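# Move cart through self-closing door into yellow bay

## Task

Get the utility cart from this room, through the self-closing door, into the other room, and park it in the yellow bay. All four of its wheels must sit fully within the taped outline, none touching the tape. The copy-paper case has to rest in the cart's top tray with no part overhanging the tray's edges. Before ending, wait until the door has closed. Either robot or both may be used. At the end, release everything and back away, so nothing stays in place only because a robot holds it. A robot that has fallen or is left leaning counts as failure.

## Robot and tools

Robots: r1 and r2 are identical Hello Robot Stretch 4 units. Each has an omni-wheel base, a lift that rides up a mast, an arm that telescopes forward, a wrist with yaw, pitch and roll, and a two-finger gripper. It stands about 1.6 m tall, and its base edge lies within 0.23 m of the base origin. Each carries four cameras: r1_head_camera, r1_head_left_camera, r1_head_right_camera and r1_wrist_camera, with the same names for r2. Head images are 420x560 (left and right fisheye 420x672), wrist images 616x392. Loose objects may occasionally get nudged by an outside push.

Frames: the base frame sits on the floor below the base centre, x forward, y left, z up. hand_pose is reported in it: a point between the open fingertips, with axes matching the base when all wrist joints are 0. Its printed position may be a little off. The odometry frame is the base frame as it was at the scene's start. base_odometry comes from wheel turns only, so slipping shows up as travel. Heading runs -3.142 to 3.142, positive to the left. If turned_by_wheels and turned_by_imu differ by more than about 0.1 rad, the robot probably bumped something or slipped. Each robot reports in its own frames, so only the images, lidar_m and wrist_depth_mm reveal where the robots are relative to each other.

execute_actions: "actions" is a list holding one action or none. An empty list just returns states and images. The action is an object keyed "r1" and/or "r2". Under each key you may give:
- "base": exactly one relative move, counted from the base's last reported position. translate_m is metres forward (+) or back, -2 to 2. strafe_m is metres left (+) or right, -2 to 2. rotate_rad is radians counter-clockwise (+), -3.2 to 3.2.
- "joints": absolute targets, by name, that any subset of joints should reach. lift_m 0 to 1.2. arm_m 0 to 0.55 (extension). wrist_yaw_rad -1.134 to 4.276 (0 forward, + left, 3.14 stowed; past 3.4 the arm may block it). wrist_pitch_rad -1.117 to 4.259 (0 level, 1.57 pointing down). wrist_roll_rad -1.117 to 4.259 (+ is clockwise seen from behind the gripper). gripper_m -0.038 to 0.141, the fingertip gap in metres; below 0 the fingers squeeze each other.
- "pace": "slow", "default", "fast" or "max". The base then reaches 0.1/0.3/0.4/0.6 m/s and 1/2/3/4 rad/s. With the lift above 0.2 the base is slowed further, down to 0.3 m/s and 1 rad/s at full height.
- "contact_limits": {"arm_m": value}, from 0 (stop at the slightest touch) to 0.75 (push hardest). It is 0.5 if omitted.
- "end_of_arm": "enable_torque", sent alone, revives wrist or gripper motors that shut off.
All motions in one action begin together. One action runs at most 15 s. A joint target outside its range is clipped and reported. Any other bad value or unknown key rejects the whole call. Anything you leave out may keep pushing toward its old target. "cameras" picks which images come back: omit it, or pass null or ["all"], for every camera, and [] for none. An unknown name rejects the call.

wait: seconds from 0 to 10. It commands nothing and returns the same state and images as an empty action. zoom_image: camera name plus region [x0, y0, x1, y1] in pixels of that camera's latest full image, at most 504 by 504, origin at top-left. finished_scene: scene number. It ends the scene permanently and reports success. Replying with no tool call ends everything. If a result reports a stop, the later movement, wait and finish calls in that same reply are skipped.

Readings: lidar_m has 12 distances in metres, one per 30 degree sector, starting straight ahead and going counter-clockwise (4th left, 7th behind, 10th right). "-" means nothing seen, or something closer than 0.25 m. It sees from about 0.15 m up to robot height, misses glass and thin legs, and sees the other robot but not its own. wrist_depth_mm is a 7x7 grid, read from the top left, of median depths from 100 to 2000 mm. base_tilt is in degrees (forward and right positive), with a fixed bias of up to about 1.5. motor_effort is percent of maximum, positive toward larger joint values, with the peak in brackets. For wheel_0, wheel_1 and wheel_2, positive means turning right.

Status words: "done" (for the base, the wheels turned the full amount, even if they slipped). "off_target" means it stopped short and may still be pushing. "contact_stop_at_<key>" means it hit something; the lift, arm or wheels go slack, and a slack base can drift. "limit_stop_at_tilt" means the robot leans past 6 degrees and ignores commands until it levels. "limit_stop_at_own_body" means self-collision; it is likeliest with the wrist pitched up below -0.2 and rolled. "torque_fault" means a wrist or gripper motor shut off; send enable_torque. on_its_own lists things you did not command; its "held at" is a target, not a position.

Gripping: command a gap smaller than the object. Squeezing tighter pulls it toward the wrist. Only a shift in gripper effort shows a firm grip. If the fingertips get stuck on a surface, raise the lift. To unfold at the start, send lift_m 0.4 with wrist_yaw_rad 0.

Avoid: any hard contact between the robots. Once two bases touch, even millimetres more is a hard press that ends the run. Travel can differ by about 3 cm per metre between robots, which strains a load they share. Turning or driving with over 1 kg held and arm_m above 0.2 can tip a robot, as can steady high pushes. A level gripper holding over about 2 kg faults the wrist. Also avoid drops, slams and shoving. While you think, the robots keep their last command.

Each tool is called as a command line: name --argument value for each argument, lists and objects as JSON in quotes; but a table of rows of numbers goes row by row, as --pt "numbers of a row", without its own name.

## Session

execute_actions --actions '[]'

Scene clock: 0.00 s.
r1.base_odometry: x=+0.000 y=+0.000 heading=+0.000 (m, m, rad; r1's odometry frame)
r1.turned_by_wheels: +0.000 (rad since the last result)
r1.turned_by_imu: +0.000 (rad since the last result)
r1.base_tilt: forward=-0.4 right=+0.5 (deg)
r1.lidar_m: 2.24 4.08 1.89 1.03 0.91 0.91 0.72 0.63 0.64 0.75 1.37 1.90
r1.base_status: not commanded
r1.joint_positions: lift_m=+0.170 arm_m=+0.002 wrist_yaw_rad=+3.213 wrist_pitch_rad=-0.006 wrist_roll_rad=-0.013 gripper_m=+0.057
r1.joint_status: not commanded
r1.motor_effort: lift_m=+20 arm_m=+0 wrist_yaw_rad=+0 wrist_pitch_rad=-7 wrist_roll_rad=-1 gripper_m=-4 wheel_0=-1 wheel_1=+0 wheel_2=-1 (%)
r1.hand_pose: x=-0.1210 y=+0.0666 z=+0.3505 quat_wxyz=(-0.036, +0.003, -0.006, +0.999) (m; r1's base frame)
r1.wrist_depth_mm: - 131 258 1042 1042 866 741 / - 112 132 1060 1060 866 759 / - 113 133 1025 1078 866 759 / - 131 180 1025 1078 878 759 / 194 699 820 1042 1060 878 768 / 209 707 193 976 195 878 750 / 212 668 798 106 798 741 741
r2.base_odometry: x=+0.000 y=+0.000 heading=+0.000 (m, m, rad; r2's odometry frame)
r2.turned_by_wheels: +0.000 (rad since the last result)
r2.turned_by_imu: +0.000 (rad since the last result)
r2.base_tilt: forward=+0.6 right=+0.8 (deg)
r2.lidar_m: 2.57 2.57 2.93 1.54 1.50 2.59 2.16 2.14 1.72 1.46 1.43 1.65
r2.base_status: not commanded
r2.joint_positions: lift_m=+0.273 arm_m=+0.003 wrist_yaw_rad=+3.218 wrist_pitch_rad=-0.011 wrist_roll_rad=+0.016 gripper_m=+0.057
r2.joint_status: not commanded
r2.motor_effort: lift_m=+21 arm_m=-1 wrist_yaw_rad=-1 wrist_pitch_rad=-8 wrist_roll_rad=+0 gripper_m=-2 wheel_0=+0 wheel_1=+0 wheel_2=+0 (%)
r2.hand_pose: x=-0.1208 y=+0.0652 z=+0.4540 quat_wxyz=(-0.038, +0.005, +0.008, +0.999) (m; r2's base frame)
r2.wrist_depth_mm: - 139 243 - - - - / - - 138 - - - - / - 108 137 - - - - / - 116 138 - - - - / 138 138 - - - - - / 211 - 207 1808 201 1661 1661 / 210 1182 1138 113 1160 1042 1098
pictures: r1_head_camera, r1_head_left_camera, r1_head_right_camera, r1_wrist_camera, r2_head_camera, r2_head_left_camera, r2_head_right_camera, r2_wrist_camera
Images, in order (width x height): r1_head_camera 420x560, r1_head_left_camera 420x672, r1_head_right_camera 420x672, r1_wrist_camera 616x392, r2_head_camera 420x560, r2_head_left_camera 420x672, r2_head_right_camera 420x672, r2_wrist_camera 616x392.

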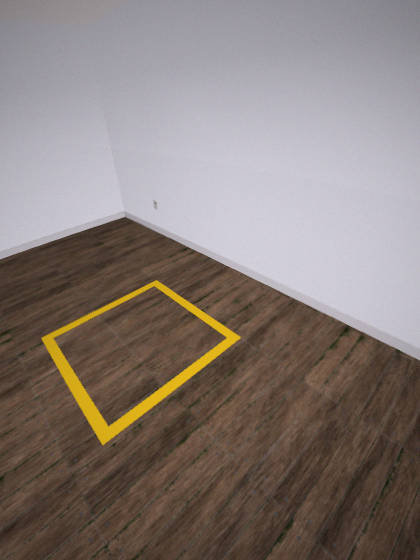

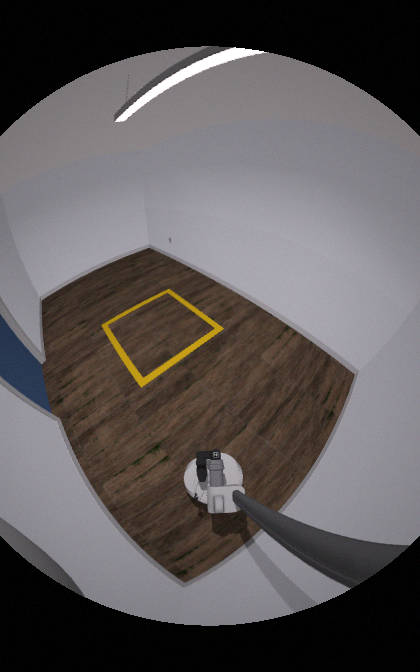

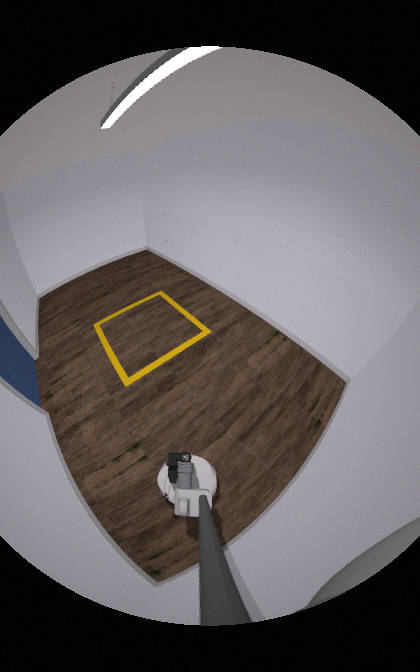

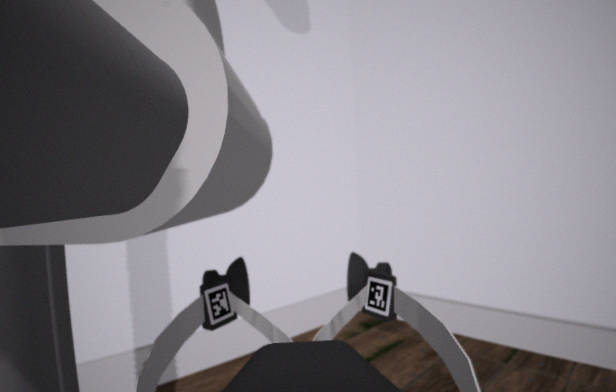

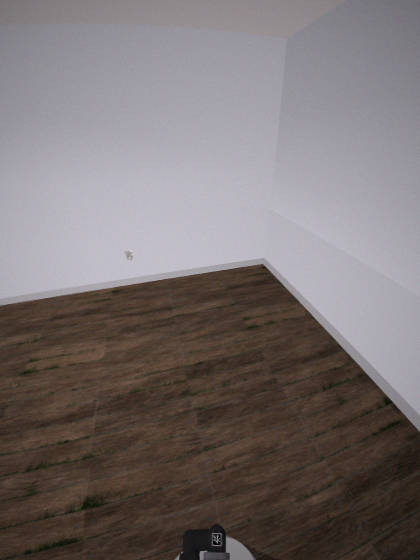

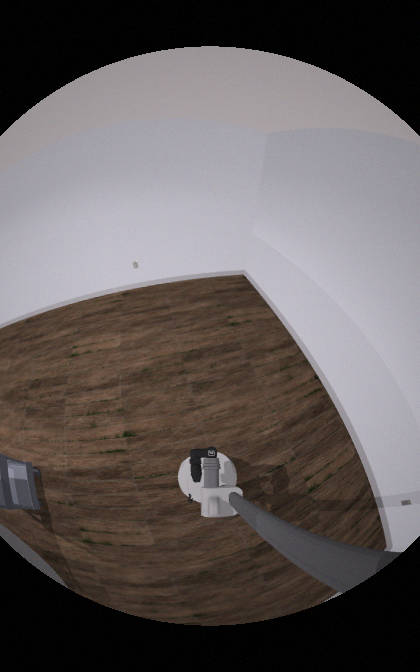

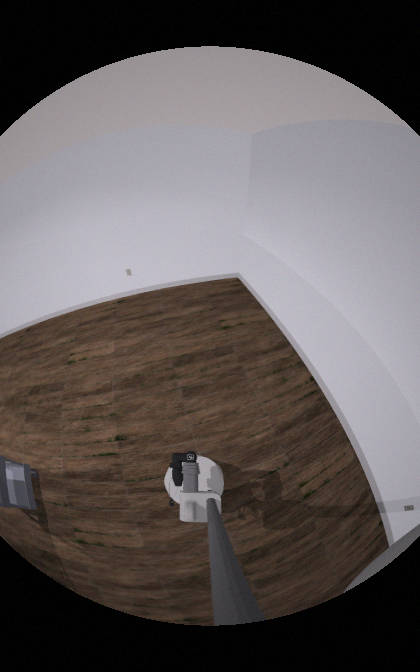

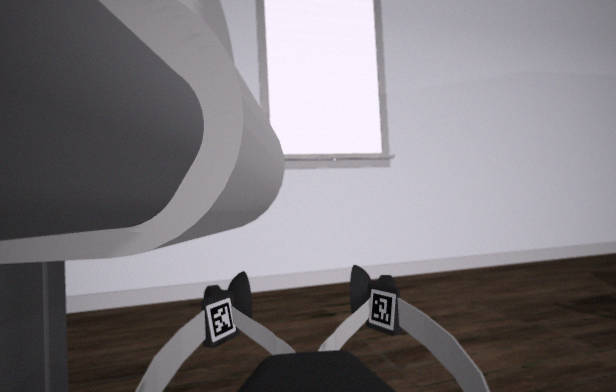

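execute_actions --actions '[{"r1":{"base":{"rotate_rad":-0.82},"pace":"fast"},"r2":{"base":{"rotate_rad":1.87},"joints":{"lift_m":0.4,"wrist_yaw_rad":0},"pace":"fast"}}]' --cameras '["r2_head_camera"]'

execute_actions --actions '[{"r1":{"base":{"strafe_m":1.8},"pace":"max"},"r2":{"base":{"strafe_m":0.8},"joints":{"lift_m":0.33,"wrist_roll_rad":1.57,"gripper_m":0.14},"pace":"max"}}]' --cameras '["r2_head_camera","r1_head_left_camera"]'

Scene clock: 6.77 s.
r1.base_odometry: x=+0.000 y=+0.000 heading=-0.820 (m, m, rad; r1's odometry frame)
r1.turned_by_wheels: -0.820 (rad since the last result)
r1.turned_by_imu: -0.823 (rad since the last result)
r1.base_tilt: forward=-0.6 right=+0.1 (deg)
r1.lidar_m: 1.89 1.98 2.72 3.52 1.31 0.94 0.90 0.93 0.66 0.62 0.66 0.90
r1.base_status: done
r1.joint_positions: lift_m=+0.170 arm_m=+0.002 wrist_yaw_rad=+3.213 wrist_pitch_rad=-0.006 wrist_roll_rad=-0.013 gripper_m=+0.057
r1.joint_status: not commanded
r1.motor_effort: lift_m=+20(20) arm_m=+0(0) wrist_yaw_rad=+0(1) wrist_pitch_rad=-7(7) wrist_roll_rad=+0(1) gripper_m=-3(6) wheel_0=+3(10) wheel_1=+0(9) wheel_2=+1(16) (%)
r1.hand_pose: x=-0.1210 y=+0.0667 z=+0.3505 quat_wxyz=(-0.036, +0.003, -0.006, +0.999) (m; r1's base frame)
r1.wrist_depth_mm: - 131 258 991 1008 1008 991 / - 112 132 1025 991 1008 991 / - 113 132 991 1008 1008 991 / - 131 181 1008 991 1008 1008 / 193 1008 991 1008 1025 991 1008 / 209 991 192 1008 195 991 976 / 213 809 820 106 798 759 778
r2.base_odometry: x=+0.000 y=+0.000 heading=+1.870 (m, m, rad; r2's odometry frame)
r2.turned_by_wheels: +1.870 (rad since the last result)
r2.turned_by_imu: +1.855 (rad since the last result)
r2.base_tilt: forward=+0.6 right=+0.8 (deg)
r2.lidar_m: 1.50 3.09 2.24 2.15 2.12 1.54 1.45 1.50 2.04 2.57 2.67 3.60
r2.base_status: done
r2.joint_positions: lift_m=+0.400 arm_m=+0.003 wrist_yaw_rad=+0.000 wrist_pitch_rad=-0.011 wrist_roll_rad=+0.016 gripper_m=+0.057
r2.joint_status: all done
r2.motor_effort: lift_m=+22(27) arm_m=-1(1) wrist_yaw_rad=-3(7) wrist_pitch_rad=-8(8) wrist_roll_rad=-1(0) gripper_m=-3(4) wheel_0=-3(10) wheel_1=-1(8) wheel_2=-1(10) (%)
r2.hand_pose: x=+0.4620 y=-0.0873 z=+0.5813 quat_wxyz=(+1.000, +0.008, -0.006, +0.000) (m; r2's base frame)
r2.wrist_depth_mm: - - - - - - - / - - - - - - - / - - 1576 - - - - / - - - - - - - / - - 1983 - - - - / - - 207 1756 201 - 1983 / 1618 1464 1366 113 1397 1308 1336
pictures: r2_head_camera
Images, in order (width x height): r2_head_camera 420x560.

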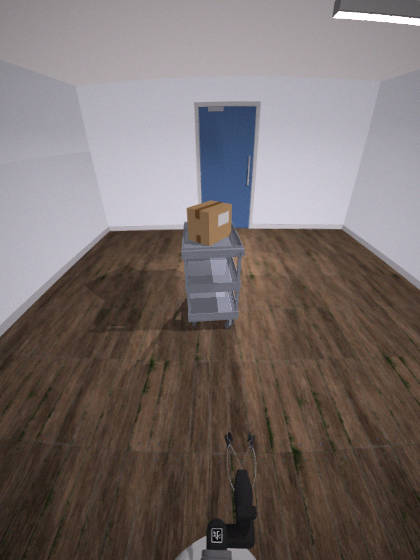

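Scene clock: 11.17 s.
r1.base_odometry: x=+1.316 y=+1.228 heading=-0.820 (m, m, rad; r1's odometry frame)
r1.turned_by_wheels: +0.000 (rad since the last result)
r1.turned_by_imu: +0.006 (rad since the last result)
r1.base_tilt: forward=-0.6 right=+0.4 (deg)
r1.lidar_m: 1.91 1.99 2.44 2.34 1.28 1.00 0.96 1.00 1.32 2.43 2.54 1.98
r1.base_status: done
r1.joint_positions: lift_m=+0.170 arm_m=+0.002 wrist_yaw_rad=+3.213 wrist_pitch_rad=-0.006 wrist_roll_rad=-0.013 gripper_m=+0.057
r1.joint_status: not commanded
r1.motor_effort: lift_m=+20(20) arm_m=+0(0) wrist_yaw_rad=+0(0) wrist_pitch_rad=-7(7) wrist_roll_rad=+0(0) gripper_m=-5(5) wheel_0=+2(16) wheel_1=-2(16) wheel_2=+1(2) (%)
r1.hand_pose: x=-0.1210 y=+0.0666 z=+0.3505 quat_wxyz=(-0.036, +0.003, -0.006, +0.999) (m; r1's base frame)
r1.wrist_depth_mm: - 131 257 1042 1060 976 976 / - 112 132 1060 1078 976 976 / - 113 132 1042 1060 976 991 / - 131 181 1078 1078 976 976 / 195 1025 1078 1060 1060 991 991 / 209 1042 192 1078 196 976 976 / 213 820 831 106 798 750 778
r2.base_odometry: x=-0.765 y=-0.236 heading=+1.870 (m, m, rad; r2's odometry frame)
r2.turned_by_wheels: +0.000 (rad since the last result)
r2.turned_by_imu: +0.000 (rad since the last result)
r2.base_tilt: forward=+0.6 right=+0.7 (deg)
r2.lidar_m: 1.93 1.97 1.39 1.35 1.41 1.55 1.46 1.52 2.08 3.36 3.49 1.58
r2.base_status: done
r2.joint_positions: lift_m=+0.330 arm_m=+0.003 wrist_yaw_rad=+0.000 wrist_pitch_rad=-0.011 wrist_roll_rad=+1.570 gripper_m=+0.140
r2.joint_status: all done
r2.motor_effort: lift_m=+20(21) arm_m=-2(1) wrist_yaw_rad=-1(1) wrist_pitch_rad=-9(8) wrist_roll_rad=+0(4) gripper_m=-2(5) wheel_0=+0(19) wheel_1=+0(17) wheel_2=+0(2) (%)
r2.hand_pose: x=+0.4620 y=-0.0874 z=+0.5115 quat_wxyz=(+0.707, +0.707, -0.004, +0.004) (m; r2's base frame)
r2.wrist_depth_mm: - - - - 1430 946 676 / - - 1499 - 1366 946 676 / - - - - 1708 946 676 / - - - - 1756 960 676 / - - - - 1808 976 683 / - 212 - - 1336 820 691 / - - - 113 1661 931 691
pictures: r1_head_left_camera, r2_head_camera
Images, in order (width x height): r1_head_left_camera 420x672, r2_head_camera 420x560.

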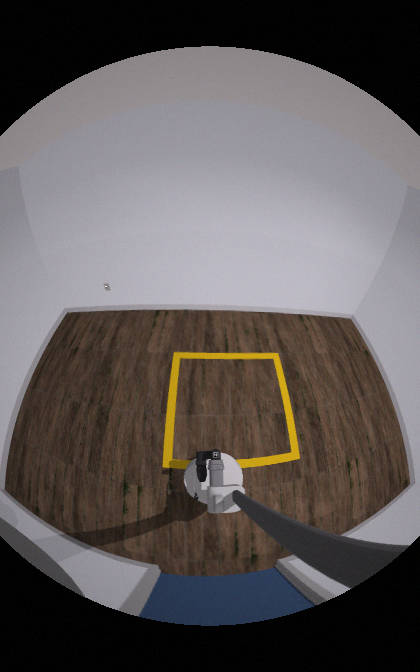

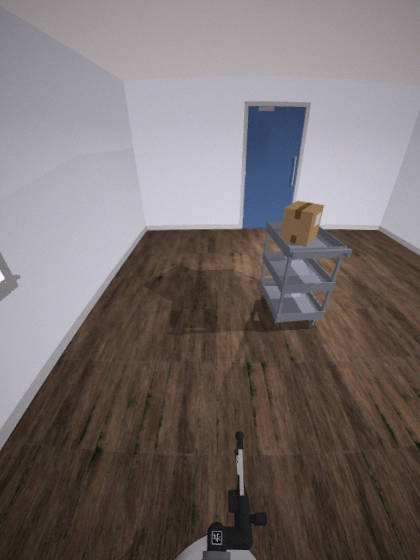

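execute_actions --actions '[{"r1":{"base":{"strafe_m":-0.14},"pace":"fast"},"r2":{"base":{"translate_m":0.4},"pace":"max"}}]' --cameras '[]'

execute_actions --actions '[{"r1":{"base":{"rotate_rad":-1.57},"pace":"fast"},"r2":{"base":{"translate_m":0.5},"pace":"max"}}]' --cameras '[]'

execute_actions --actions '[{"r1":{"base":{"strafe_m":-0.7}},"r2":{"base":{"translate_m":1.92},"pace":"max"}}]' --cameras '[]'

execute_actions --actions '[{"r1":{"base":{"strafe_m":-0.2},"pace":"slow"},"r2":{"base":{"rotate_rad":3.2},"pace":"fast"}}]' --cameras '["r2_head_left_camera","r1_head_right_camera"]'

Scene clock: 21.47 s.
r1.base_odometry: x=+1.213 y=+1.133 heading=-0.820 (m, m, rad; r1's odometry frame)
r1.turned_by_wheels: +0.000 (rad since the last result)
r1.turned_by_imu: -0.001 (rad since the last result)
r1.base_tilt: forward=-0.4 right=+0.2 (deg)
r1.lidar_m: 1.90 2.00 2.56 2.46 1.26 1.01 0.96 0.96 1.28 2.27 2.39 1.97
r1.base_status: done
r1.joint_positions: lift_m=+0.170 arm_m=+0.002 wrist_yaw_rad=+3.213 wrist_pitch_rad=-0.006 wrist_roll_rad=-0.013 gripper_m=+0.057
r1.joint_status: not commanded
r1.motor_effort: lift_m=+20(20) arm_m=+0(0) wrist_yaw_rad=+0(1) wrist_pitch_rad=-7(7) wrist_roll_rad=+0(0) gripper_m=-2(6) wheel_0=-1(15) wheel_1=+3(12) wheel_2=+0(2) (%)
r1.hand_pose: x=-0.1210 y=+0.0666 z=+0.3505 quat_wxyz=(-0.036, +0.003, -0.006, +0.999) (m; r1's base frame)
r1.wrist_depth_mm: - 132 255 1078 1042 991 976 / - 112 132 1060 1078 1008 991 / - 113 132 1042 1060 976 976 / - 131 180 1060 1078 991 976 / 193 991 1078 1078 1060 1008 991 / 210 976 192 1078 195 991 991 / 211 809 820 106 798 750 768
r2.base_odometry: x=-0.882 y=+0.147 heading=+1.870 (m, m, rad; r2's odometry frame)
r2.turned_by_wheels: +0.000 (rad since the last result)
r2.turned_by_imu: +0.001 (rad since the last result)
r2.base_tilt: forward=+0.6 right=+0.8 (deg)
r2.lidar_m: 1.81 1.97 1.39 1.34 1.42 1.94 1.85 1.93 2.61 3.35 3.48 1.20
r2.base_status: done
r2.joint_positions: lift_m=+0.330 arm_m=+0.003 wrist_yaw_rad=+0.000 wrist_pitch_rad=-0.011 wrist_roll_rad=+1.570 gripper_m=+0.140
r2.joint_status: not commanded
r2.motor_effort: lift_m=+20(20) arm_m=-1(2) wrist_yaw_rad=-1(2) wrist_pitch_rad=-8(8) wrist_roll_rad=-1(1) gripper_m=-1(1) wheel_0=+2(8) wheel_1=+1(8) wheel_2=+2(15) (%)
r2.hand_pose: x=+0.4620 y=-0.0874 z=+0.5115 quat_wxyz=(+0.707, +0.707, -0.004, +0.004) (m; r2's base frame)
r2.wrist_depth_mm: - 1138 1537 - 1042 946 668 / - 1255 1229 - 1281 946 668 / - - - - 1537 960 668 / - - - - 1756 946 683 / - - - - 1808 960 676 / - 211 - - 1336 820 691 / - - - 113 1661 946 691
pictures: none
No camera images: the call's "cameras" was empty. Leave "cameras" out to get every camera's image.

Scene clock: 23.83 s.
r1.base_odometry: x=+1.213 y=+1.133 heading=-2.389 (m, m, rad; r1's odometry frame)
r1.turned_by_wheels: -1.569 (rad since the last result)
r1.turned_by_imu: -1.576 (rad since the last result)
r1.base_tilt: forward=-0.5 right=+0.3 (deg)
r1.lidar_m: 2.27 2.39 1.98 1.92 2.00 2.58 2.47 1.27 1.00 0.96 0.96 1.29
r1.base_status: done
r1.joint_positions: lift_m=+0.170 arm_m=+0.002 wrist_yaw_rad=+3.213 wrist_pitch_rad=-0.006 wrist_roll_rad=-0.013 gripper_m=+0.057
r1.joint_status: not commanded
r1.motor_effort: lift_m=+20(20) arm_m=+0(0) wrist_yaw_rad=+0(0) wrist_pitch_rad=-7(8) wrist_roll_rad=-1(0) gripper_m=-6(4) wheel_0=+4(9) wheel_1=+3(11) wheel_2=+0(12) (%)
r1.hand_pose: x=-0.1210 y=+0.0666 z=+0.3505 quat_wxyz=(-0.036, +0.003, -0.006, +0.999) (m; r1's base frame)
r1.wrist_depth_mm: - 131 258 - - - - / - 113 132 - - - - / - 113 133 - - - - / - 132 181 - - - - / 194 1661 - - - - 1863 / 210 1229 193 1182 196 1098 1078 / 212 820 820 106 798 750 778
r2.base_odometry: x=-1.030 y=+0.624 heading=+1.870 (m, m, rad; r2's odometry frame)
r2.turned_by_wheels: +0.000 (rad since the last result)
r2.turned_by_imu: +0.001 (rad since the last result)
r2.base_tilt: forward=+0.6 right=+0.8 (deg)
r2.lidar_m: 3.41 1.98 1.41 1.33 1.38 1.94 2.36 2.45 3.31 3.34 0.89 0.81
r2.base_status: done
r2.joint_positions: lift_m=+0.330 arm_m=+0.003 wrist_yaw_rad=+0.000 wrist_pitch_rad=-0.011 wrist_roll_rad=+1.570 gripper_m=+0.140
r2.joint_status: not commanded
r2.motor_effort: lift_m=+20(20) arm_m=-1(1) wrist_yaw_rad=-1(1) wrist_pitch_rad=-8(8) wrist_roll_rad=+1(1) gripper_m=-1(0) wheel_0=+2(9) wheel_1=-1(13) wheel_2=+2(12) (%)
r2.hand_pose: x=+0.4620 y=-0.0874 z=+0.5115 quat_wxyz=(+0.707, +0.707, -0.004, +0.004) (m; r2's base frame)
r2.wrist_depth_mm: - 741 - 809 1098 831 668 / - - - - 1255 946 668 / - - - - 1756 946 676 / - - - - 1756 976 683 / - - - - 1808 960 683 / - 211 - - 1336 809 691 / - - - 113 1618 931 691
pictures: none
No camera images: the call's "cameras" was empty. Leave "cameras" out to get every camera's image.

Scene clock: 28.73 s.
r1.base_odometry: x=+0.735 y=+1.644 heading=-2.389 (m, m, rad; r1's odometry frame)
r1.turned_by_wheels: +0.000 (rad since the last result)
r1.turned_by_imu: -0.001 (rad since the last result)
r1.base_tilt: forward=-0.6 right=+0.3 (deg)
r1.lidar_m: 0.88 2.38 2.70 2.59 2.71 2.57 0.77 0.40 0.27 0.25 0.28 0.39
r1.base_status: done
r1.joint_positions: lift_m=+0.170 arm_m=+0.002 wrist_yaw_rad=+3.213 wrist_pitch_rad=-0.006 wrist_roll_rad=-0.013 gripper_m=+0.057
r1.joint_status: not commanded
r1.motor_effort: lift_m=+20(20) arm_m=+0(0) wrist_yaw_rad=-1(1) wrist_pitch_rad=-7(7) wrist_roll_rad=+0(0) gripper_m=-8(6) wheel_0=+3(8) wheel_1=-1(11) wheel_2=+0(1) (%)
r1.hand_pose: x=-0.1210 y=+0.0666 z=+0.3505 quat_wxyz=(-0.036, +0.003, -0.006, +0.999) (m; r1's base frame)
r1.wrist_depth_mm: - 131 256 - - - - / - 113 132 - - - - / - 113 133 - - - - / - 131 181 - - - - / 193 634 946 - - - 1863 / 210 668 192 1205 196 1138 1042 / 211 569 809 106 798 750 759
r2.base_odometry: x=-1.597 y=+2.459 heading=+1.871 (m, m, rad; r2's odometry frame)
r2.turned_by_wheels: +0.000 (rad since the last result)
r2.turned_by_imu: +0.002 (rad since the last result)
r2.base_tilt: forward=+0.6 right=+0.8 (deg)
r2.lidar_m: 1.51 1.54 1.46 1.40 1.44 1.98 - 0.77 0.86 3.31 2.18 1.57
r2.base_status: done
r2.joint_positions: lift_m=+0.330 arm_m=+0.003 wrist_yaw_rad=+0.000 wrist_pitch_rad=-0.011 wrist_roll_rad=+1.570 gripper_m=+0.140
r2.joint_status: not commanded
r2.motor_effort: lift_m=+20(20) arm_m=-2(2) wrist_yaw_rad=+0(1) wrist_pitch_rad=-9(8) wrist_roll_rad=+3(0) gripper_m=-1(1) wheel_0=+2(11) wheel_1=+2(9) wheel_2=+1(11) (%)
r2.hand_pose: x=+0.4620 y=-0.0874 z=+0.5115 quat_wxyz=(+0.707, +0.707, -0.004, +0.004) (m; r2's base frame)
r2.wrist_depth_mm: 1281 1308 1336 1336 1366 946 668 / 1281 1281 1308 1336 1336 946 668 / 1281 1281 1281 1308 1336 946 676 / 1255 1281 1281 1308 1308 960 683 / 1281 1255 1281 1281 1336 960 683 / 1255 211 1281 1308 1308 820 691 / 1229 1229 1281 113 1308 931 699
pictures: none
No camera images: the call's "cameras" was empty. Leave "cameras" out to get every camera's image.

Scene clock: 31.87 s.
r1.base_odometry: x=+0.599 y=+1.789 heading=-2.389 (m, m, rad; r1's odometry frame)
r1.turned_by_wheels: +0.000 (rad since the last result)
r1.turned_by_imu: +0.000 (rad since the last result)
r1.base_tilt: forward=-0.3 right=+0.5 (deg)
r1.lidar_m: 0.33 2.35 2.90 2.79 2.92 2.60 0.46 0.25 0.25 0.25 0.25 0.35
r1.base_status: done
r1.joint_positions: lift_m=+0.170 arm_m=+0.002 wrist_yaw_rad=+3.213 wrist_pitch_rad=-0.006 wrist_roll_rad=-0.013 gripper_m=+0.057
r1.joint_status: not commanded
r1.motor_effort: lift_m=+20(20) arm_m=+0(0) wrist_yaw_rad=-1(1) wrist_pitch_rad=-7(7) wrist_roll_rad=+0(0) gripper_m=-4(7) wheel_0=+13(23) wheel_1=-14(31) wheel_2=-1(1) (%)
r1.hand_pose: x=-0.1210 y=+0.0666 z=+0.3505 quat_wxyz=(-0.036, +0.003, -0.006, +0.999) (m; r1's base frame)
r1.wrist_depth_mm: - 131 256 - - - - / - 113 132 - - - - / - 113 133 - - - - / - 131 181 - - - - / 194 404 603 1708 - - 1863 / 208 421 192 1025 196 1098 1060 / 212 373 585 106 809 750 768
r2.base_odometry: x=-1.597 y=+2.459 heading=-1.213 (m, m, rad; r2's odometry frame)
r2.turned_by_wheels: +3.200 (rad since the last result)
r2.turned_by_imu: +3.174 (rad since the last result)
r2.base_tilt: forward=+0.6 right=+0.8 (deg)
r2.lidar_m: 4.27 0.76 0.88 3.33 1.82 1.57 1.50 1.57 1.45 1.39 1.46 2.03
r2.base_status: done
r2.joint_positions: lift_m=+0.330 arm_m=+0.003 wrist_yaw_rad=+0.000 wrist_pitch_rad=-0.011 wrist_roll_rad=+1.570 gripper_m=+0.140
r2.joint_status: not commanded
r2.motor_effort: lift_m=+21(21) arm_m=-2(1) wrist_yaw_rad=-1(2) wrist_pitch_rad=-8(9) wrist_roll_rad=+0(1) gripper_m=+1(1) wheel_0=+0(12) wheel_1=-1(9) wheel_2=+0(14) (%)
r2.hand_pose: x=+0.4620 y=-0.0873 z=+0.5114 quat_wxyz=(+0.707, +0.707, -0.004, +0.004) (m; r2's base frame)
r2.wrist_depth_mm: - - - - 1661 946 668 / - - - - 1708 946 668 / - - - - 1708 946 676 / - - - - 1756 960 676 / - - - - 1756 960 683 / - 211 - - 1336 820 683 / - - - 113 1661 931 699
pictures: r1_head_right_camera, r2_head_left_camera
Images, in order (width x height): r1_head_right_camera 420x672, r2_head_left_camera 420x672.

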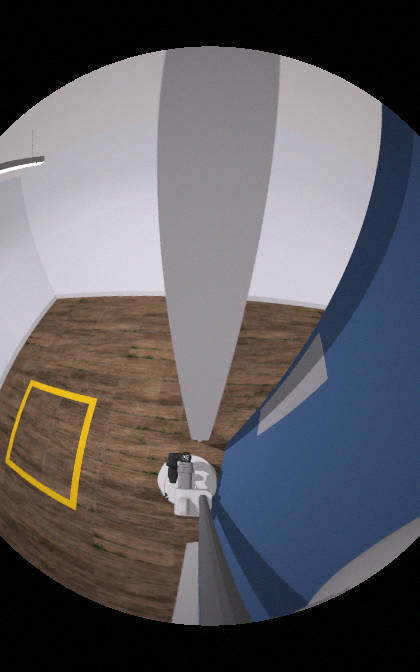

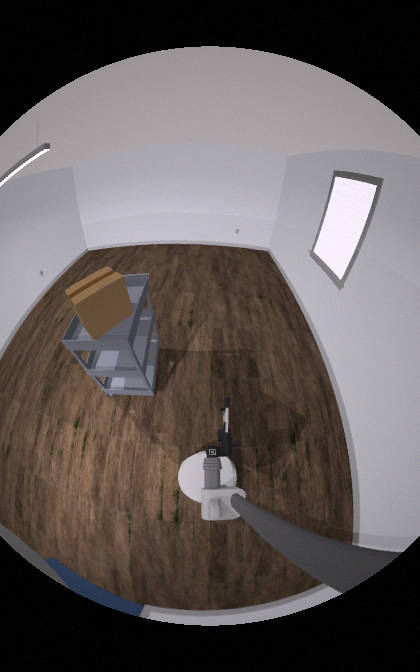

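execute_actions --actions '[{"r1":{"base":{"strafe_m":-0.45},"pace":"slow"},"r2":{"base":{"strafe_m":0.78}}}]' --cameras '["r2_head_camera","r2_wrist_camera"]'

Scene clock: 39.60 s.
r1.base_odometry: x=+0.292 y=+2.117 heading=-2.389 (m, m, rad; r1's odometry frame)
r1.turned_by_wheels: +0.000 (rad since the last result)
r1.turned_by_imu: -0.003 (rad since the last result)
r1.base_tilt: forward=-0.3 right=+0.2 (deg)
r1.lidar_m: 1.15 0.43 0.48 3.24 3.38 0.35 0.26 - 0.25 0.27 3.13 2.36
r1.base_status: done
r1.joint_positions: lift_m=+0.170 arm_m=+0.002 wrist_yaw_rad=+3.213 wrist_pitch_rad=-0.006 wrist_roll_rad=-0.013 gripper_m=+0.057
r1.joint_status: not commanded
r1.motor_effort: lift_m=+20(20) arm_m=+0(0) wrist_yaw_rad=+0(0) wrist_pitch_rad=-7(8) wrist_roll_rad=-1(0) gripper_m=-7(6) wheel_0=+7(15) wheel_1=-12(22) wheel_2=+2(3) (%)
r1.hand_pose: x=-0.1210 y=+0.0666 z=+0.3505 quat_wxyz=(-0.036, +0.003, -0.006, +0.999) (m; r1's base frame)
r1.wrist_depth_mm: - 131 256 433 535 668 - / - 113 132 427 525 668 - / - 113 132 430 525 668 - / - 131 181 433 530 668 - / 194 307 353 430 521 668 1863 / 210 309 193 415 196 676 1042 / 212 297 353 106 525 676 778
r2.base_odometry: x=-0.867 y=+2.732 heading=-1.213 (m, m, rad; r2's odometry frame)
r2.turned_by_wheels: +0.000 (rad since the last result)
r2.turned_by_imu: +0.000 (rad since the last result)
r2.base_tilt: forward=+0.5 right=+0.8 (deg)
r2.lidar_m: 0.59 3.58 2.65 2.56 2.14 0.83 0.84 1.59 2.16 2.17 2.27 0.64
r2.base_status: done
r2.joint_positions: lift_m=+0.330 arm_m=+0.003 wrist_yaw_rad=+0.000 wrist_pitch_rad=-0.011 wrist_roll_rad=+1.570 gripper_m=+0.140
r2.joint_status: not commanded
r2.motor_effort: lift_m=+20(20) arm_m=-1(1) wrist_yaw_rad=-2(2) wrist_pitch_rad=-8(8) wrist_roll_rad=+0(1) gripper_m=+1(3) wheel_0=-2(10) wheel_1=+0(9) wheel_2=+0(0) (%)
r2.hand_pose: x=+0.4620 y=-0.0874 z=+0.5114 quat_wxyz=(+0.707, +0.707, -0.004, +0.004) (m; r2's base frame)
r2.wrist_depth_mm: - - - - 1499 878 615 / 404 539 - 410 1397 549 427 / 402 627 - 404 1397 668 421 / 399 621 - 399 1025 676 415 / 397 615 - 392 1756 676 410 / 394 211 - 387 842 580 402 / 392 521 - 113 1618 640 445
pictures: r2_head_camera, r2_wrist_camera
Images, in order (width x height): r2_head_camera 420x560, r2_wrist_camera 616x392.

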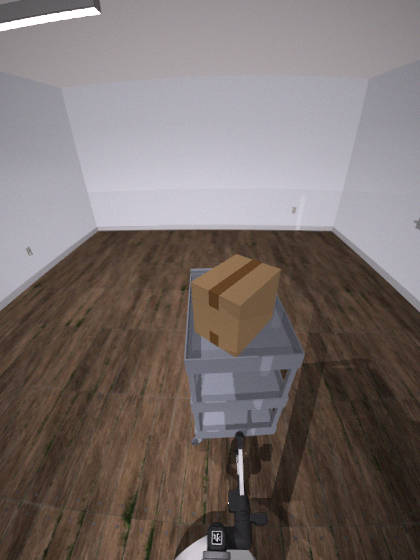

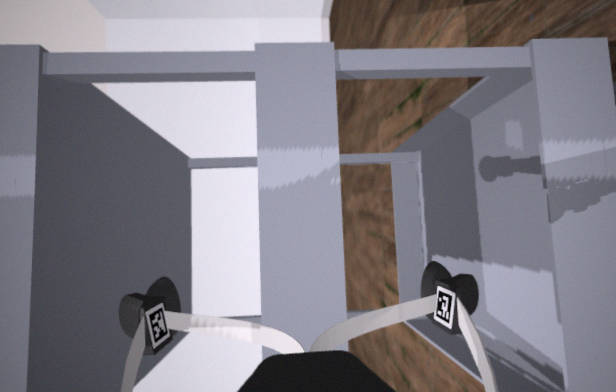

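execute_actions --actions '[{"r1":{"base":{"translate_m":-0.28},"pace":"slow"},"r2":{"base":{"translate_m":0.17},"joints":{"arm_m":0.055},"pace":"slow"}}]' --cameras '[]'

execute_actions --actions '[{"r1":{"base":{"strafe_m":-0.3}},"r2":{"joints":{"gripper_m":0.01,"lift_m":0.322}}}]' --cameras '["r2_wrist_camera"]'

execute_actions --actions '[{"r1":{"base":{"translate_m":-0.2},"pace":"slow"},"r2":{"base":{"strafe_m":0.4},"pace":"slow"}}]' --cameras '["r2_head_right_camera","r1_head_right_camera"]'

Scene clock: 47.80 s.
r1.base_odometry: x=+0.496 y=+2.309 heading=-2.389 (m, m, rad; r1's odometry frame)
r1.turned_by_wheels: +0.000 (rad since the last result)
r1.turned_by_imu: +0.001 (rad since the last result)
r1.base_tilt: forward=-0.6 right=+0.3 (deg)
r1.lidar_m: 1.16 0.69 3.36 3.25 0.34 0.25 - 0.25 0.26 0.58 3.53 2.61
r1.base_status: done
r1.joint_positions: lift_m=+0.170 arm_m=+0.002 wrist_yaw_rad=+3.213 wrist_pitch_rad=-0.006 wrist_roll_rad=-0.013 gripper_m=+0.057
r1.joint_status: not commanded
r1.motor_effort: lift_m=+20(20) arm_m=+0(0) wrist_yaw_rad=-1(1) wrist_pitch_rad=-8(8) wrist_roll_rad=+0(0) gripper_m=-5(1) wheel_0=-8(15) wheel_1=-5(15) wheel_2=+11(29) (%)
r1.hand_pose: x=-0.1210 y=+0.0666 z=+0.3505 quat_wxyz=(-0.036, +0.003, -0.006, +0.999) (m; r1's base frame)
r1.wrist_depth_mm: - 131 258 322 329 340 382 / - 113 132 322 330 340 387 / - 113 133 324 330 340 384 / - 131 181 322 334 340 389 / 193 307 315 324 334 343 387 / 210 310 193 322 195 343 389 / 213 309 317 106 336 345 387
r2.base_odometry: x=-0.807 y=+2.573 heading=-1.213 (m, m, rad; r2's odometry frame)
r2.turned_by_wheels: +0.000 (rad since the last result)
r2.turned_by_imu: +0.001 (rad since the last result)
r2.base_tilt: forward=+0.5 right=+0.8 (deg)
r2.lidar_m: 0.43 0.46 2.65 2.54 2.36 1.78 0.77 0.85 2.26 2.17 2.27 0.45
r2.base_status: done
r2.joint_positions: lift_m=+0.330 arm_m=+0.054 wrist_yaw_rad=-0.004 wrist_pitch_rad=-0.011 wrist_roll_rad=+1.570 gripper_m=+0.140
r2.joint_status: all done
r2.motor_effort: lift_m=+21(21) arm_m=+5(4) wrist_yaw_rad=+9(11) wrist_pitch_rad=-10(11) wrist_roll_rad=+0(1) gripper_m=+0(2) wheel_0=+4(8) wheel_1=+4(7) wheel_2=-7(1) (%)
r2.hand_pose: x=+0.5131 y=-0.0885 z=+0.5112 quat_wxyz=(+0.707, +0.707, -0.005, +0.002) (m; r2's base frame)
r2.wrist_depth_mm: - - 190 191 1255 931 521 / 410 - 188 188 1255 878 462 / 404 634 184 185 723 647 473 / 404 627 181 182 185 676 473 / 402 615 179 179 182 676 477 / 397 221 176 176 179 580 484 / 394 525 173 113 176 627 488
pictures: none
No camera images: the call's "cameras" was empty. Leave "cameras" out to get every camera's image.

Scene clock: 50.13 s.
r1.base_odometry: x=+0.291 y=+2.527 heading=-2.389 (m, m, rad; r1's odometry frame)
r1.turned_by_wheels: +0.000 (rad since the last result)
r1.turned_by_imu: -0.001 (rad since the last result)
r1.base_tilt: forward=-0.5 right=+0.4 (deg)
r1.lidar_m: 2.23 0.85 0.88 3.54 0.32 0.25 - 0.25 0.28 0.87 3.56 2.61
r1.base_status: done
r1.joint_positions: lift_m=+0.170 arm_m=+0.002 wrist_yaw_rad=+3.213 wrist_pitch_rad=-0.006 wrist_roll_rad=-0.013 gripper_m=+0.057
r1.joint_status: not commanded
r1.motor_effort: lift_m=+20(20) arm_m=+0(0) wrist_yaw_rad=+0(0) wrist_pitch_rad=-8(8) wrist_roll_rad=-1(1) gripper_m=-6(4) wheel_0=+1(7) wheel_1=-5(21) wheel_2=+7(9) (%)
r1.hand_pose: x=-0.1210 y=+0.0666 z=+0.3505 quat_wxyz=(-0.036, +0.003, -0.006, +0.999) (m; r1's base frame)
r1.wrist_depth_mm: - 131 257 317 319 324 329 / - 113 132 319 320 325 329 / - 113 133 319 324 327 329 / - 131 181 319 324 327 332 / 194 310 315 324 325 327 332 / 209 314 192 322 195 329 332 / 212 312 319 106 325 332 336
r2.base_odometry: x=-0.807 y=+2.573 heading=-1.212 (m, m, rad; r2's odometry frame)
r2.turned_by_wheels: +0.000 (rad since the last result)
r2.turned_by_imu: +0.000 (rad since the last result)
r2.base_tilt: forward=+0.6 right=+0.8 (deg)
r2.lidar_m: 0.41 0.43 2.64 2.55 2.36 1.81 0.78 0.84 2.25 2.18 2.26 0.44
r2.base_status: not commanded
r2.joint_positions: lift_m=+0.322 arm_m=+0.055 wrist_yaw_rad=+0.002 wrist_pitch_rad=-0.009 wrist_roll_rad=+1.571 gripper_m=+0.011
r2.joint_status: all done
r2.motor_effort: lift_m=+16(18) arm_m=+2(5) wrist_yaw_rad=-7(10) wrist_pitch_rad=-15(15) wrist_roll_rad=-2(1) gripper_m=-33(32) wheel_0=+3(4) wheel_1=+3(4) wheel_2=-1(7) (%)
r2.hand_pose: x=+0.5142 y=-0.0868 z=+0.5031 quat_wxyz=(+0.707, +0.707, -0.002, +0.004) (m; r2's base frame)
r2.wrist_depth_mm: - - 175 176 1308 917 415 / 418 - 172 174 1229 603 452 / 415 654 169 171 768 654 462 / 413 640 167 168 788 661 469 / 410 627 165 166 168 661 469 / 407 574 162 163 166 569 473 / 404 172 160 113 445 621 466
pictures: r2_wrist_camera
Images, in order (width x height): r2_wrist_camera 616x392.

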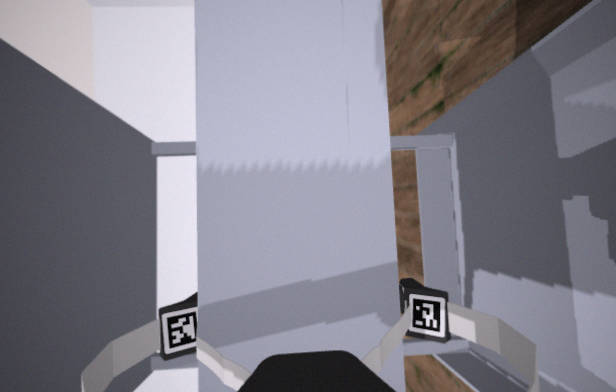

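Scene clock: 55.27 s.
r1.base_odometry: x=+0.430 y=+2.657 heading=-2.382 (m, m, rad; r1's odometry frame)
r1.turned_by_wheels: +0.007 (rad since the last result)
r1.turned_by_imu: +0.023 (rad since the last result)
r1.base_tilt: forward=-0.7 right=+0.3 (deg)
r1.lidar_m: 2.10 1.00 3.67 0.44 0.25 0.25 - 0.25 3.06 1.40 0.99 2.79
r1.base_status: translate_m contact_stop (by the wheels' count: -0.190 of -0.200)
r1.joint_positions: lift_m=+0.170 arm_m=+0.002 wrist_yaw_rad=+3.213 wrist_pitch_rad=-0.006 wrist_roll_rad=-0.013 gripper_m=+0.057
r1.joint_status: not commanded
r1.on_its_own: the wheels are slack since a contact_stop
r1.motor_effort: lift_m=+20(20) arm_m=+0(1) wrist_yaw_rad=+1(0) wrist_pitch_rad=-7(7) wrist_roll_rad=-1(0) gripper_m=-3(4) wheel_0=+0(25) wheel_1=+0(35) wheel_2=+0(38) (%)
r1.hand_pose: x=-0.1210 y=+0.0666 z=+0.3504 quat_wxyz=(-0.036, +0.003, -0.006, +0.999) (m; r1's base frame)
r1.wrist_depth_mm: - 132 256 298 279 262 - / - 112 132 298 279 263 251 / - 113 132 297 281 264 253 / - 131 180 301 282 266 254 / 194 342 324 303 281 265 254 / 209 353 192 303 195 267 255 / 211 355 327 106 283 263 256
r2.base_odometry: x=-0.433 y=+2.713 heading=-1.213 (m, m, rad; r2's odometry frame)
r2.turned_by_wheels: -0.001 (rad since the last result)
r2.turned_by_imu: -0.004 (rad since the last result)
r2.base_tilt: forward=+0.6 right=+0.8 (deg)
r2.lidar_m: 0.44 3.02 2.22 2.16 2.26 1.76 1.69 0.97 1.10 2.56 2.67 0.40
r2.base_status: done
r2.joint_positions: lift_m=+0.322 arm_m=+0.055 wrist_yaw_rad=-0.007 wrist_pitch_rad=-0.010 wrist_roll_rad=+1.567 gripper_m=+0.011
r2.joint_status: not commanded
r2.on_its_own: wrist_yaw_rad is at rest, and its effort (+19) is outside its rest range (-13 to +13)
r2.motor_effort: lift_m=+17(17) arm_m=+2(2) wrist_yaw_rad=+19(41) wrist_pitch_rad=-13(14) wrist_roll_rad=+11(8) gripper_m=-30(33) wheel_0=-8(13) wheel_1=+1(5) wheel_2=-3(9) (%)
r2.hand_pose: x=+0.5134 y=-0.0894 z=+0.5033 quat_wxyz=(+0.709, +0.706, -0.006, +0.001) (m; r2's base frame)
r2.wrist_depth_mm: 418 569 101 102 103 574 462 / 415 554 107 108 110 615 462 / 413 591 116 117 119 661 466 / 410 634 126 128 131 627 469 / 410 - 139 141 145 585 469 / 407 - 156 156 163 477 445 / - 169 170 113 1336 976 394
pictures: r1_head_right_camera, r2_head_right_camera
Images, in order (width x height): r1_head_right_camera 420x672, r2_head_right_camera 420x672.

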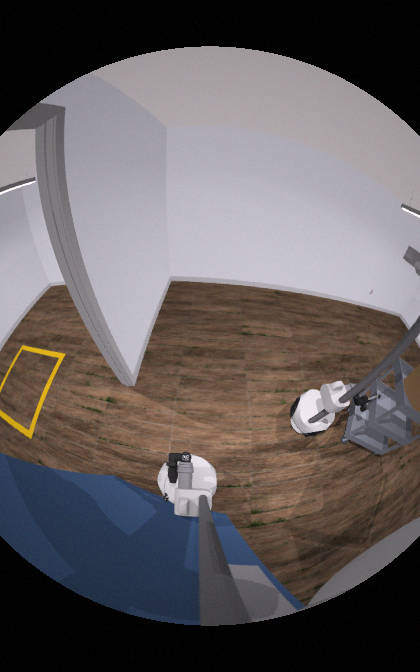

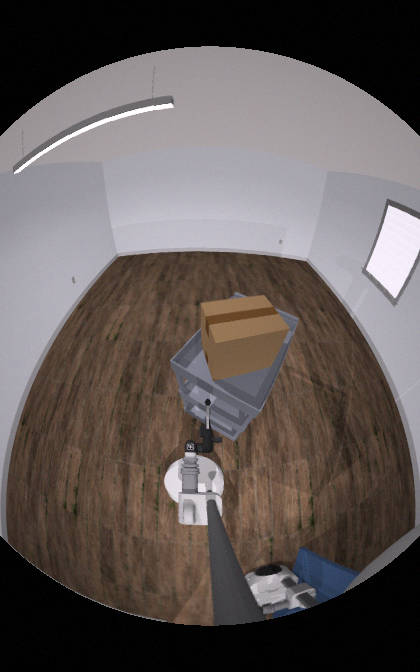

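execute_actions --actions '[{"r1":{"base":{"rotate_rad":-0.24},"pace":"slow"},"r2":{"base":{"translate_m":-0.25}}}]' --cameras '[]'

execute_actions --actions '[{"r1":{"base":{"strafe_m":-0.33},"pace":"slow"},"r2":{"base":{"translate_m":-0.3},"joints":{"wrist_yaw_rad":0.2},"pace":"slow"}}]' --cameras '["r2_head_right_camera","r1_head_left_camera"]'

Scene clock: 62.60 s.
r1.base_odometry: x=+0.430 y=+2.657 heading=-2.621 (m, m, rad; r1's odometry frame)
r1.turned_by_wheels: -0.239 (rad since the last result)
r1.turned_by_imu: -0.240 (rad since the last result)
r1.base_tilt: forward=-0.5 right=+0.3 (deg)
r1.lidar_m: 2.68 1.12 0.98 3.55 0.28 0.25 - 0.25 0.32 1.58 0.77 0.77
r1.base_status: done
r1.joint_positions: lift_m=+0.170 arm_m=+0.002 wrist_yaw_rad=+3.213 wrist_pitch_rad=-0.006 wrist_roll_rad=-0.013 gripper_m=+0.057
r1.joint_status: not commanded
r1.motor_effort: lift_m=+20(20) arm_m=+0(0) wrist_yaw_rad=-1(1) wrist_pitch_rad=-7(8) wrist_roll_rad=-1(1) gripper_m=-3(4) wheel_0=+4(5) wheel_1=+3(8) wheel_2=+7(8) (%)
r1.hand_pose: x=-0.1210 y=+0.0666 z=+0.3504 quat_wxyz=(-0.036, +0.003, -0.006, +0.999) (m; r1's base frame)
r1.wrist_depth_mm: - 131 257 312 310 307 306 / - 112 132 314 309 309 306 / - 113 133 312 310 309 307 / - 132 181 314 310 310 307 / 194 319 317 314 312 310 309 / 210 320 192 314 195 314 309 / 211 322 320 106 314 309 310
r2.base_odometry: x=-0.520 y=+2.947 heading=-1.213 (m, m, rad; r2's odometry frame)
r2.turned_by_wheels: +0.000 (rad since the last result)
r2.turned_by_imu: +0.002 (rad since the last result)
r2.base_tilt: forward=+0.7 right=+0.8 (deg)
r2.lidar_m: 0.44 3.01 2.23 2.13 2.02 1.49 1.44 0.75 0.95 2.57 2.68 0.42
r2.base_status: done
r2.joint_positions: lift_m=+0.322 arm_m=+0.055 wrist_yaw_rad=+0.012 wrist_pitch_rad=-0.010 wrist_roll_rad=+1.574 gripper_m=+0.011
r2.joint_status: not commanded
r2.on_its_own: wrist_yaw_rad is at rest, and its effort (-34) is outside its rest range (-13 to +13)
r2.motor_effort: lift_m=+17(17) arm_m=+0(2) wrist_yaw_rad=-34(37) wrist_pitch_rad=-13(14) wrist_roll_rad=-13(12) gripper_m=-31(34) wheel_0=+2(13) wheel_1=-1(7) wheel_2=+5(14) (%)
r2.hand_pose: x=+0.5153 y=-0.0841 z=+0.5033 quat_wxyz=(+0.706, +0.708, +0.001, +0.007) (m; r2's base frame)
r2.wrist_depth_mm: 424 580 122 124 126 640 459 / 421 615 128 130 132 647 462 / 418 654 135 137 140 654 462 / 413 647 142 144 147 661 466 / 407 634 150 152 157 627 469 / 407 - 160 161 167 508 462 / 402 172 169 113 178 917 413
pictures: none
No camera images: the call's "cameras" was empty. Leave "cameras" out to get every camera's image.

Scene clock: 67.03 s.
r1.base_odometry: x=+0.266 y=+2.943 heading=-2.621 (m, m, rad; r1's odometry frame)
r1.turned_by_wheels: +0.000 (rad since the last result)
r1.turned_by_imu: -0.001 (rad since the last result)
r1.base_tilt: forward=-0.6 right=+0.1 (deg)
r1.lidar_m: 0.42 1.71 1.27 0.79 0.31 0.25 1.99 1.98 2.40 4.50 0.69 0.45
r1.base_status: done
r1.joint_positions: lift_m=+0.170 arm_m=+0.002 wrist_yaw_rad=+3.213 wrist_pitch_rad=-0.006 wrist_roll_rad=-0.013 gripper_m=+0.057
r1.joint_status: not commanded
r1.motor_effort: lift_m=+20(20) arm_m=+0(0) wrist_yaw_rad=+0(0) wrist_pitch_rad=-8(8) wrist_roll_rad=+0(0) gripper_m=-7(2) wheel_0=+4(8) wheel_1=-6(10) wheel_2=+1(6) (%)
r1.hand_pose: x=-0.1210 y=+0.0666 z=+0.3504 quat_wxyz=(-0.036, +0.003, -0.006, +0.999) (m; r1's base frame)
r1.wrist_depth_mm: - 131 258 312 310 307 307 / - 112 132 314 312 309 310 / - 113 132 314 312 310 309 / - 131 181 314 314 314 309 / 195 1921 317 315 314 310 309 / 210 1205 193 315 195 314 312 / 211 831 320 106 317 312 312
r2.base_odometry: x=-0.625 y=+3.228 heading=-1.212 (m, m, rad; r2's odometry frame)
r2.turned_by_wheels: +0.001 (rad since the last result)
r2.turned_by_imu: +0.003 (rad since the last result)
r2.base_tilt: forward=+0.6 right=+0.8 (deg)
r2.lidar_m: 0.45 0.50 2.23 2.14 1.57 1.17 1.15 0.97 0.42 0.43 2.64 0.45
r2.base_status: done
r2.joint_positions: lift_m=+0.322 arm_m=+0.055 wrist_yaw_rad=+0.212 wrist_pitch_rad=-0.010 wrist_roll_rad=+1.574 gripper_m=+0.011
r2.joint_status: all done
r2.on_its_own: wrist_yaw_rad is at rest, and its effort (-35) is outside its rest range (-13 to +13)
r2.motor_effort: lift_m=+17(17) arm_m=+0(0) wrist_yaw_rad=-35(70) wrist_pitch_rad=-13(16) wrist_roll_rad=-12(17) gripper_m=-32(34) wheel_0=+3(20) wheel_1=-2(8) wheel_2=+8(10) (%)
r2.hand_pose: x=+0.5263 y=-0.0247 z=+0.5033 quat_wxyz=(+0.702, +0.705, +0.072, +0.078) (m; r2's base frame)
r2.wrist_depth_mm: 424 574 123 124 126 640 459 / 421 603 129 131 133 654 462 / 418 647 135 138 141 654 466 / 413 634 143 145 148 654 469 / 410 634 152 153 159 627 473 / 404 - 162 163 169 500 466 / 404 173 172 113 1336 917 413
pictures: r1_head_left_camera, r2_head_right_camera
Images, in order (width x height): r1_head_left_camera 420x672, r2_head_right_camera 420x672.

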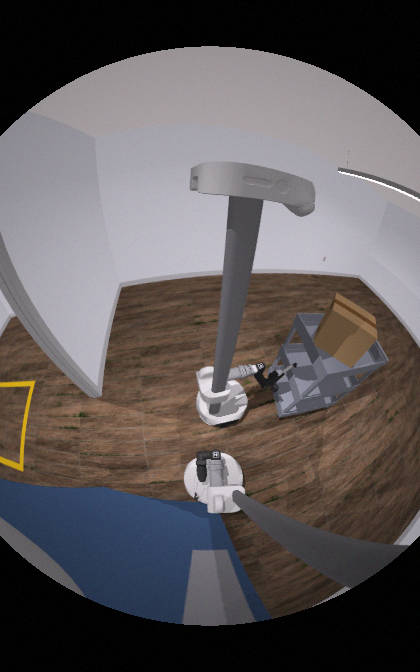

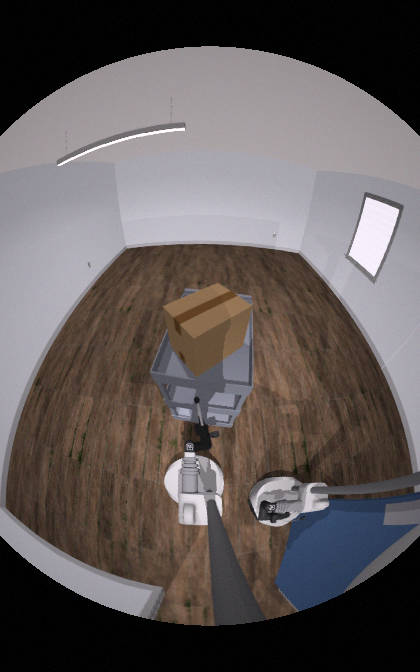

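execute_actions --actions '[{"r2":{"base":{"translate_m":-0.75}}}]' --cameras '[]'

execute_actions --actions '[{"r2":{"base":{"strafe_m":-0.11},"pace":"slow"}}]' --cameras '["r2_head_right_camera","r1_head_left_camera"]'

Scene clock: 73.80 s.
r1.base_odometry: x=+0.266 y=+2.943 heading=-2.621 (m, m, rad; r1's odometry frame)
r1.turned_by_wheels: +0.000 (rad since the last result)
r1.turned_by_imu: +0.000 (rad since the last result)
r1.base_tilt: forward=-0.4 right=+0.2 (deg)
r1.lidar_m: 0.33 0.48 0.57 0.80 0.29 0.25 1.98 2.01 2.41 4.49 4.92 0.46
r1.base_status: not commanded
r1.joint_positions: lift_m=+0.170 arm_m=+0.002 wrist_yaw_rad=+3.213 wrist_pitch_rad=-0.006 wrist_roll_rad=-0.013 gripper_m=+0.057
r1.joint_status: not commanded
r1.motor_effort: lift_m=+20(20) arm_m=+0(0) wrist_yaw_rad=+0(0) wrist_pitch_rad=-7(8) wrist_roll_rad=-1(1) gripper_m=-8(6) wheel_0=+4(4) wheel_1=-6(6) wheel_2=+1(1) (%)
r1.hand_pose: x=-0.1210 y=+0.0666 z=+0.3504 quat_wxyz=(-0.036, +0.003, -0.006, +0.999) (m; r1's base frame)
r1.wrist_depth_mm: - 131 257 312 310 307 307 / - 113 132 312 310 309 307 / - 113 133 314 314 310 309 / - 131 181 314 314 310 309 / 194 1921 314 315 314 310 314 / 210 1255 193 317 196 314 310 / 212 820 319 106 317 315 314
r2.base_odometry: x=-0.888 y=+3.930 heading=-1.212 (m, m, rad; r2's odometry frame)
r2.turned_by_wheels: +0.000 (rad since the last result)
r2.turned_by_imu: +0.005 (rad since the last result)
r2.base_tilt: forward=+0.6 right=+0.8 (deg)
r2.lidar_m: 0.41 0.40 2.25 1.44 0.56 0.46 3.37 3.47 0.63 0.64 0.57 0.53
r2.base_status: done
r2.joint_positions: lift_m=+0.322 arm_m=+0.055 wrist_yaw_rad=+0.207 wrist_pitch_rad=-0.007 wrist_roll_rad=+1.576 gripper_m=+0.011
r2.joint_status: not commanded
r2.on_its_own: wrist_yaw_rad is at rest, and its effort (-21) is outside its rest range (-13 to +13); wrist_roll_rad is at rest, and its effort (-17) is outside its rest range (-13 to +13)
r2.motor_effort: lift_m=+18(18) arm_m=-1(1) wrist_yaw_rad=-21(38) wrist_pitch_rad=-20(22) wrist_roll_rad=-17(17) gripper_m=-32(33) wheel_0=+0(1) wheel_1=-2(8) wheel_2=+2(14) (%)
r2.hand_pose: x=+0.5262 y=-0.0264 z=+0.5025 quat_wxyz=(+0.701, +0.705, +0.071, +0.075) (m; r2's base frame)
r2.wrist_depth_mm: - - 217 217 1430 904 609 / - - 208 208 1464 917 430 / 424 - 200 200 1499 603 459 / 418 654 191 192 820 647 462 / 415 640 185 185 809 661 466 / 413 585 178 178 181 585 469 / 410 173 172 113 707 676 477
pictures: none
No camera images: the call's "cameras" was empty. Leave "cameras" out to get every camera's image.

Scene clock: 76.03 s.
r1.base_odometry: x=+0.266 y=+2.943 heading=-2.621 (m, m, rad; r1's odometry frame)
r1.turned_by_wheels: +0.000 (rad since the last result)
r1.turned_by_imu: +0.000 (rad since the last result)
r1.base_tilt: forward=-0.5 right=+0.4 (deg)
r1.lidar_m: 0.26 0.42 0.40 0.64 0.29 0.25 2.00 2.00 2.43 4.51 4.89 0.33
r1.base_status: not commanded
r1.joint_positions: lift_m=+0.170 arm_m=+0.002 wrist_yaw_rad=+3.213 wrist_pitch_rad=-0.006 wrist_roll_rad=-0.013 gripper_m=+0.057
r1.joint_status: not commanded
r1.motor_effort: lift_m=+20(20) arm_m=+0(0) wrist_yaw_rad=-1(0) wrist_pitch_rad=-8(7) wrist_roll_rad=+0(1) gripper_m=-5(6) wheel_0=+4(4) wheel_1=-7(6) wheel_2=+1(1) (%)
r1.hand_pose: x=-0.1210 y=+0.0666 z=+0.3504 quat_wxyz=(-0.036, +0.003, -0.006, +0.999) (m; r1's base frame)
r1.wrist_depth_mm: - 131 257 310 310 309 307 / - 113 132 312 310 309 310 / - 113 133 312 310 312 309 / - 131 181 314 312 312 310 / 193 1921 315 315 314 314 314 / 210 1255 193 317 196 312 312 / 211 831 320 106 317 314 312
r2.base_odometry: x=-0.991 y=+3.891 heading=-1.211 (m, m, rad; r2's odometry frame)
r2.turned_by_wheels: +0.001 (rad since the last result)
r2.turned_by_imu: +0.002 (rad since the last result)
r2.base_tilt: forward=+0.6 right=+0.8 (deg)
r2.lidar_m: 0.38 0.37 2.36 1.44 0.52 0.54 3.39 3.47 0.53 0.54 0.51 0.51
r2.base_status: done
r2.joint_positions: lift_m=+0.322 arm_m=+0.055 wrist_yaw_rad=+0.209 wrist_pitch_rad=-0.007 wrist_roll_rad=+1.575 gripper_m=+0.011
r2.joint_status: not commanded
r2.on_its_own: wrist_yaw_rad is at rest, and its effort (-27) is outside its rest range (-13 to +13)
r2.motor_effort: lift_m=+18(19) arm_m=+0(1) wrist_yaw_rad=-27(55) wrist_pitch_rad=-19(20) wrist_roll_rad=-13(16) gripper_m=-27(33) wheel_0=+8(17) wheel_1=-1(9) wheel_2=+3(4) (%)
r2.hand_pose: x=+0.5263 y=-0.0257 z=+0.5025 quat_wxyz=(+0.702, +0.705, +0.071, +0.076) (m; r2's base frame)
r2.wrist_depth_mm: 273 277 268 260 291 297 303 / - - 246 239 1618 904 407 / 424 - 226 222 1499 854 455 / 421 - 210 206 1499 615 462 / 415 647 193 192 820 661 469 / 413 554 180 180 183 591 469 / 410 512 171 113 1025 676 477
pictures: r1_head_left_camera, r2_head_right_camera
Images, in order (width x height): r1_head_left_camera 420x672, r2_head_right_camera 420x672.

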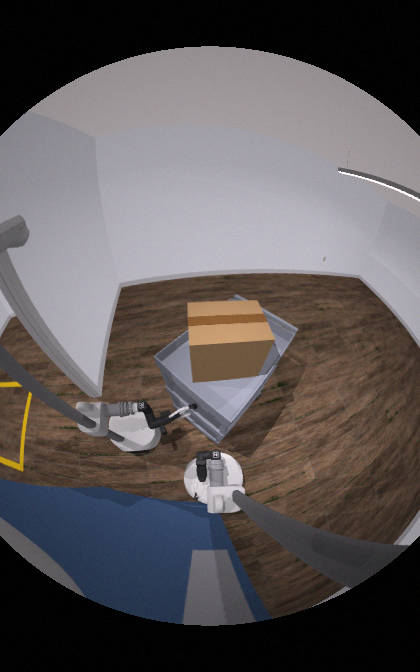

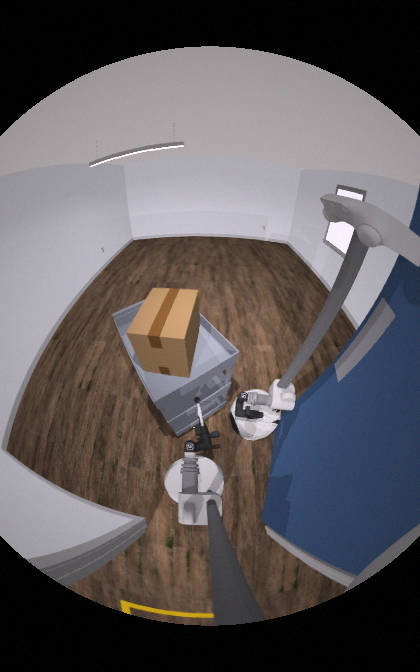

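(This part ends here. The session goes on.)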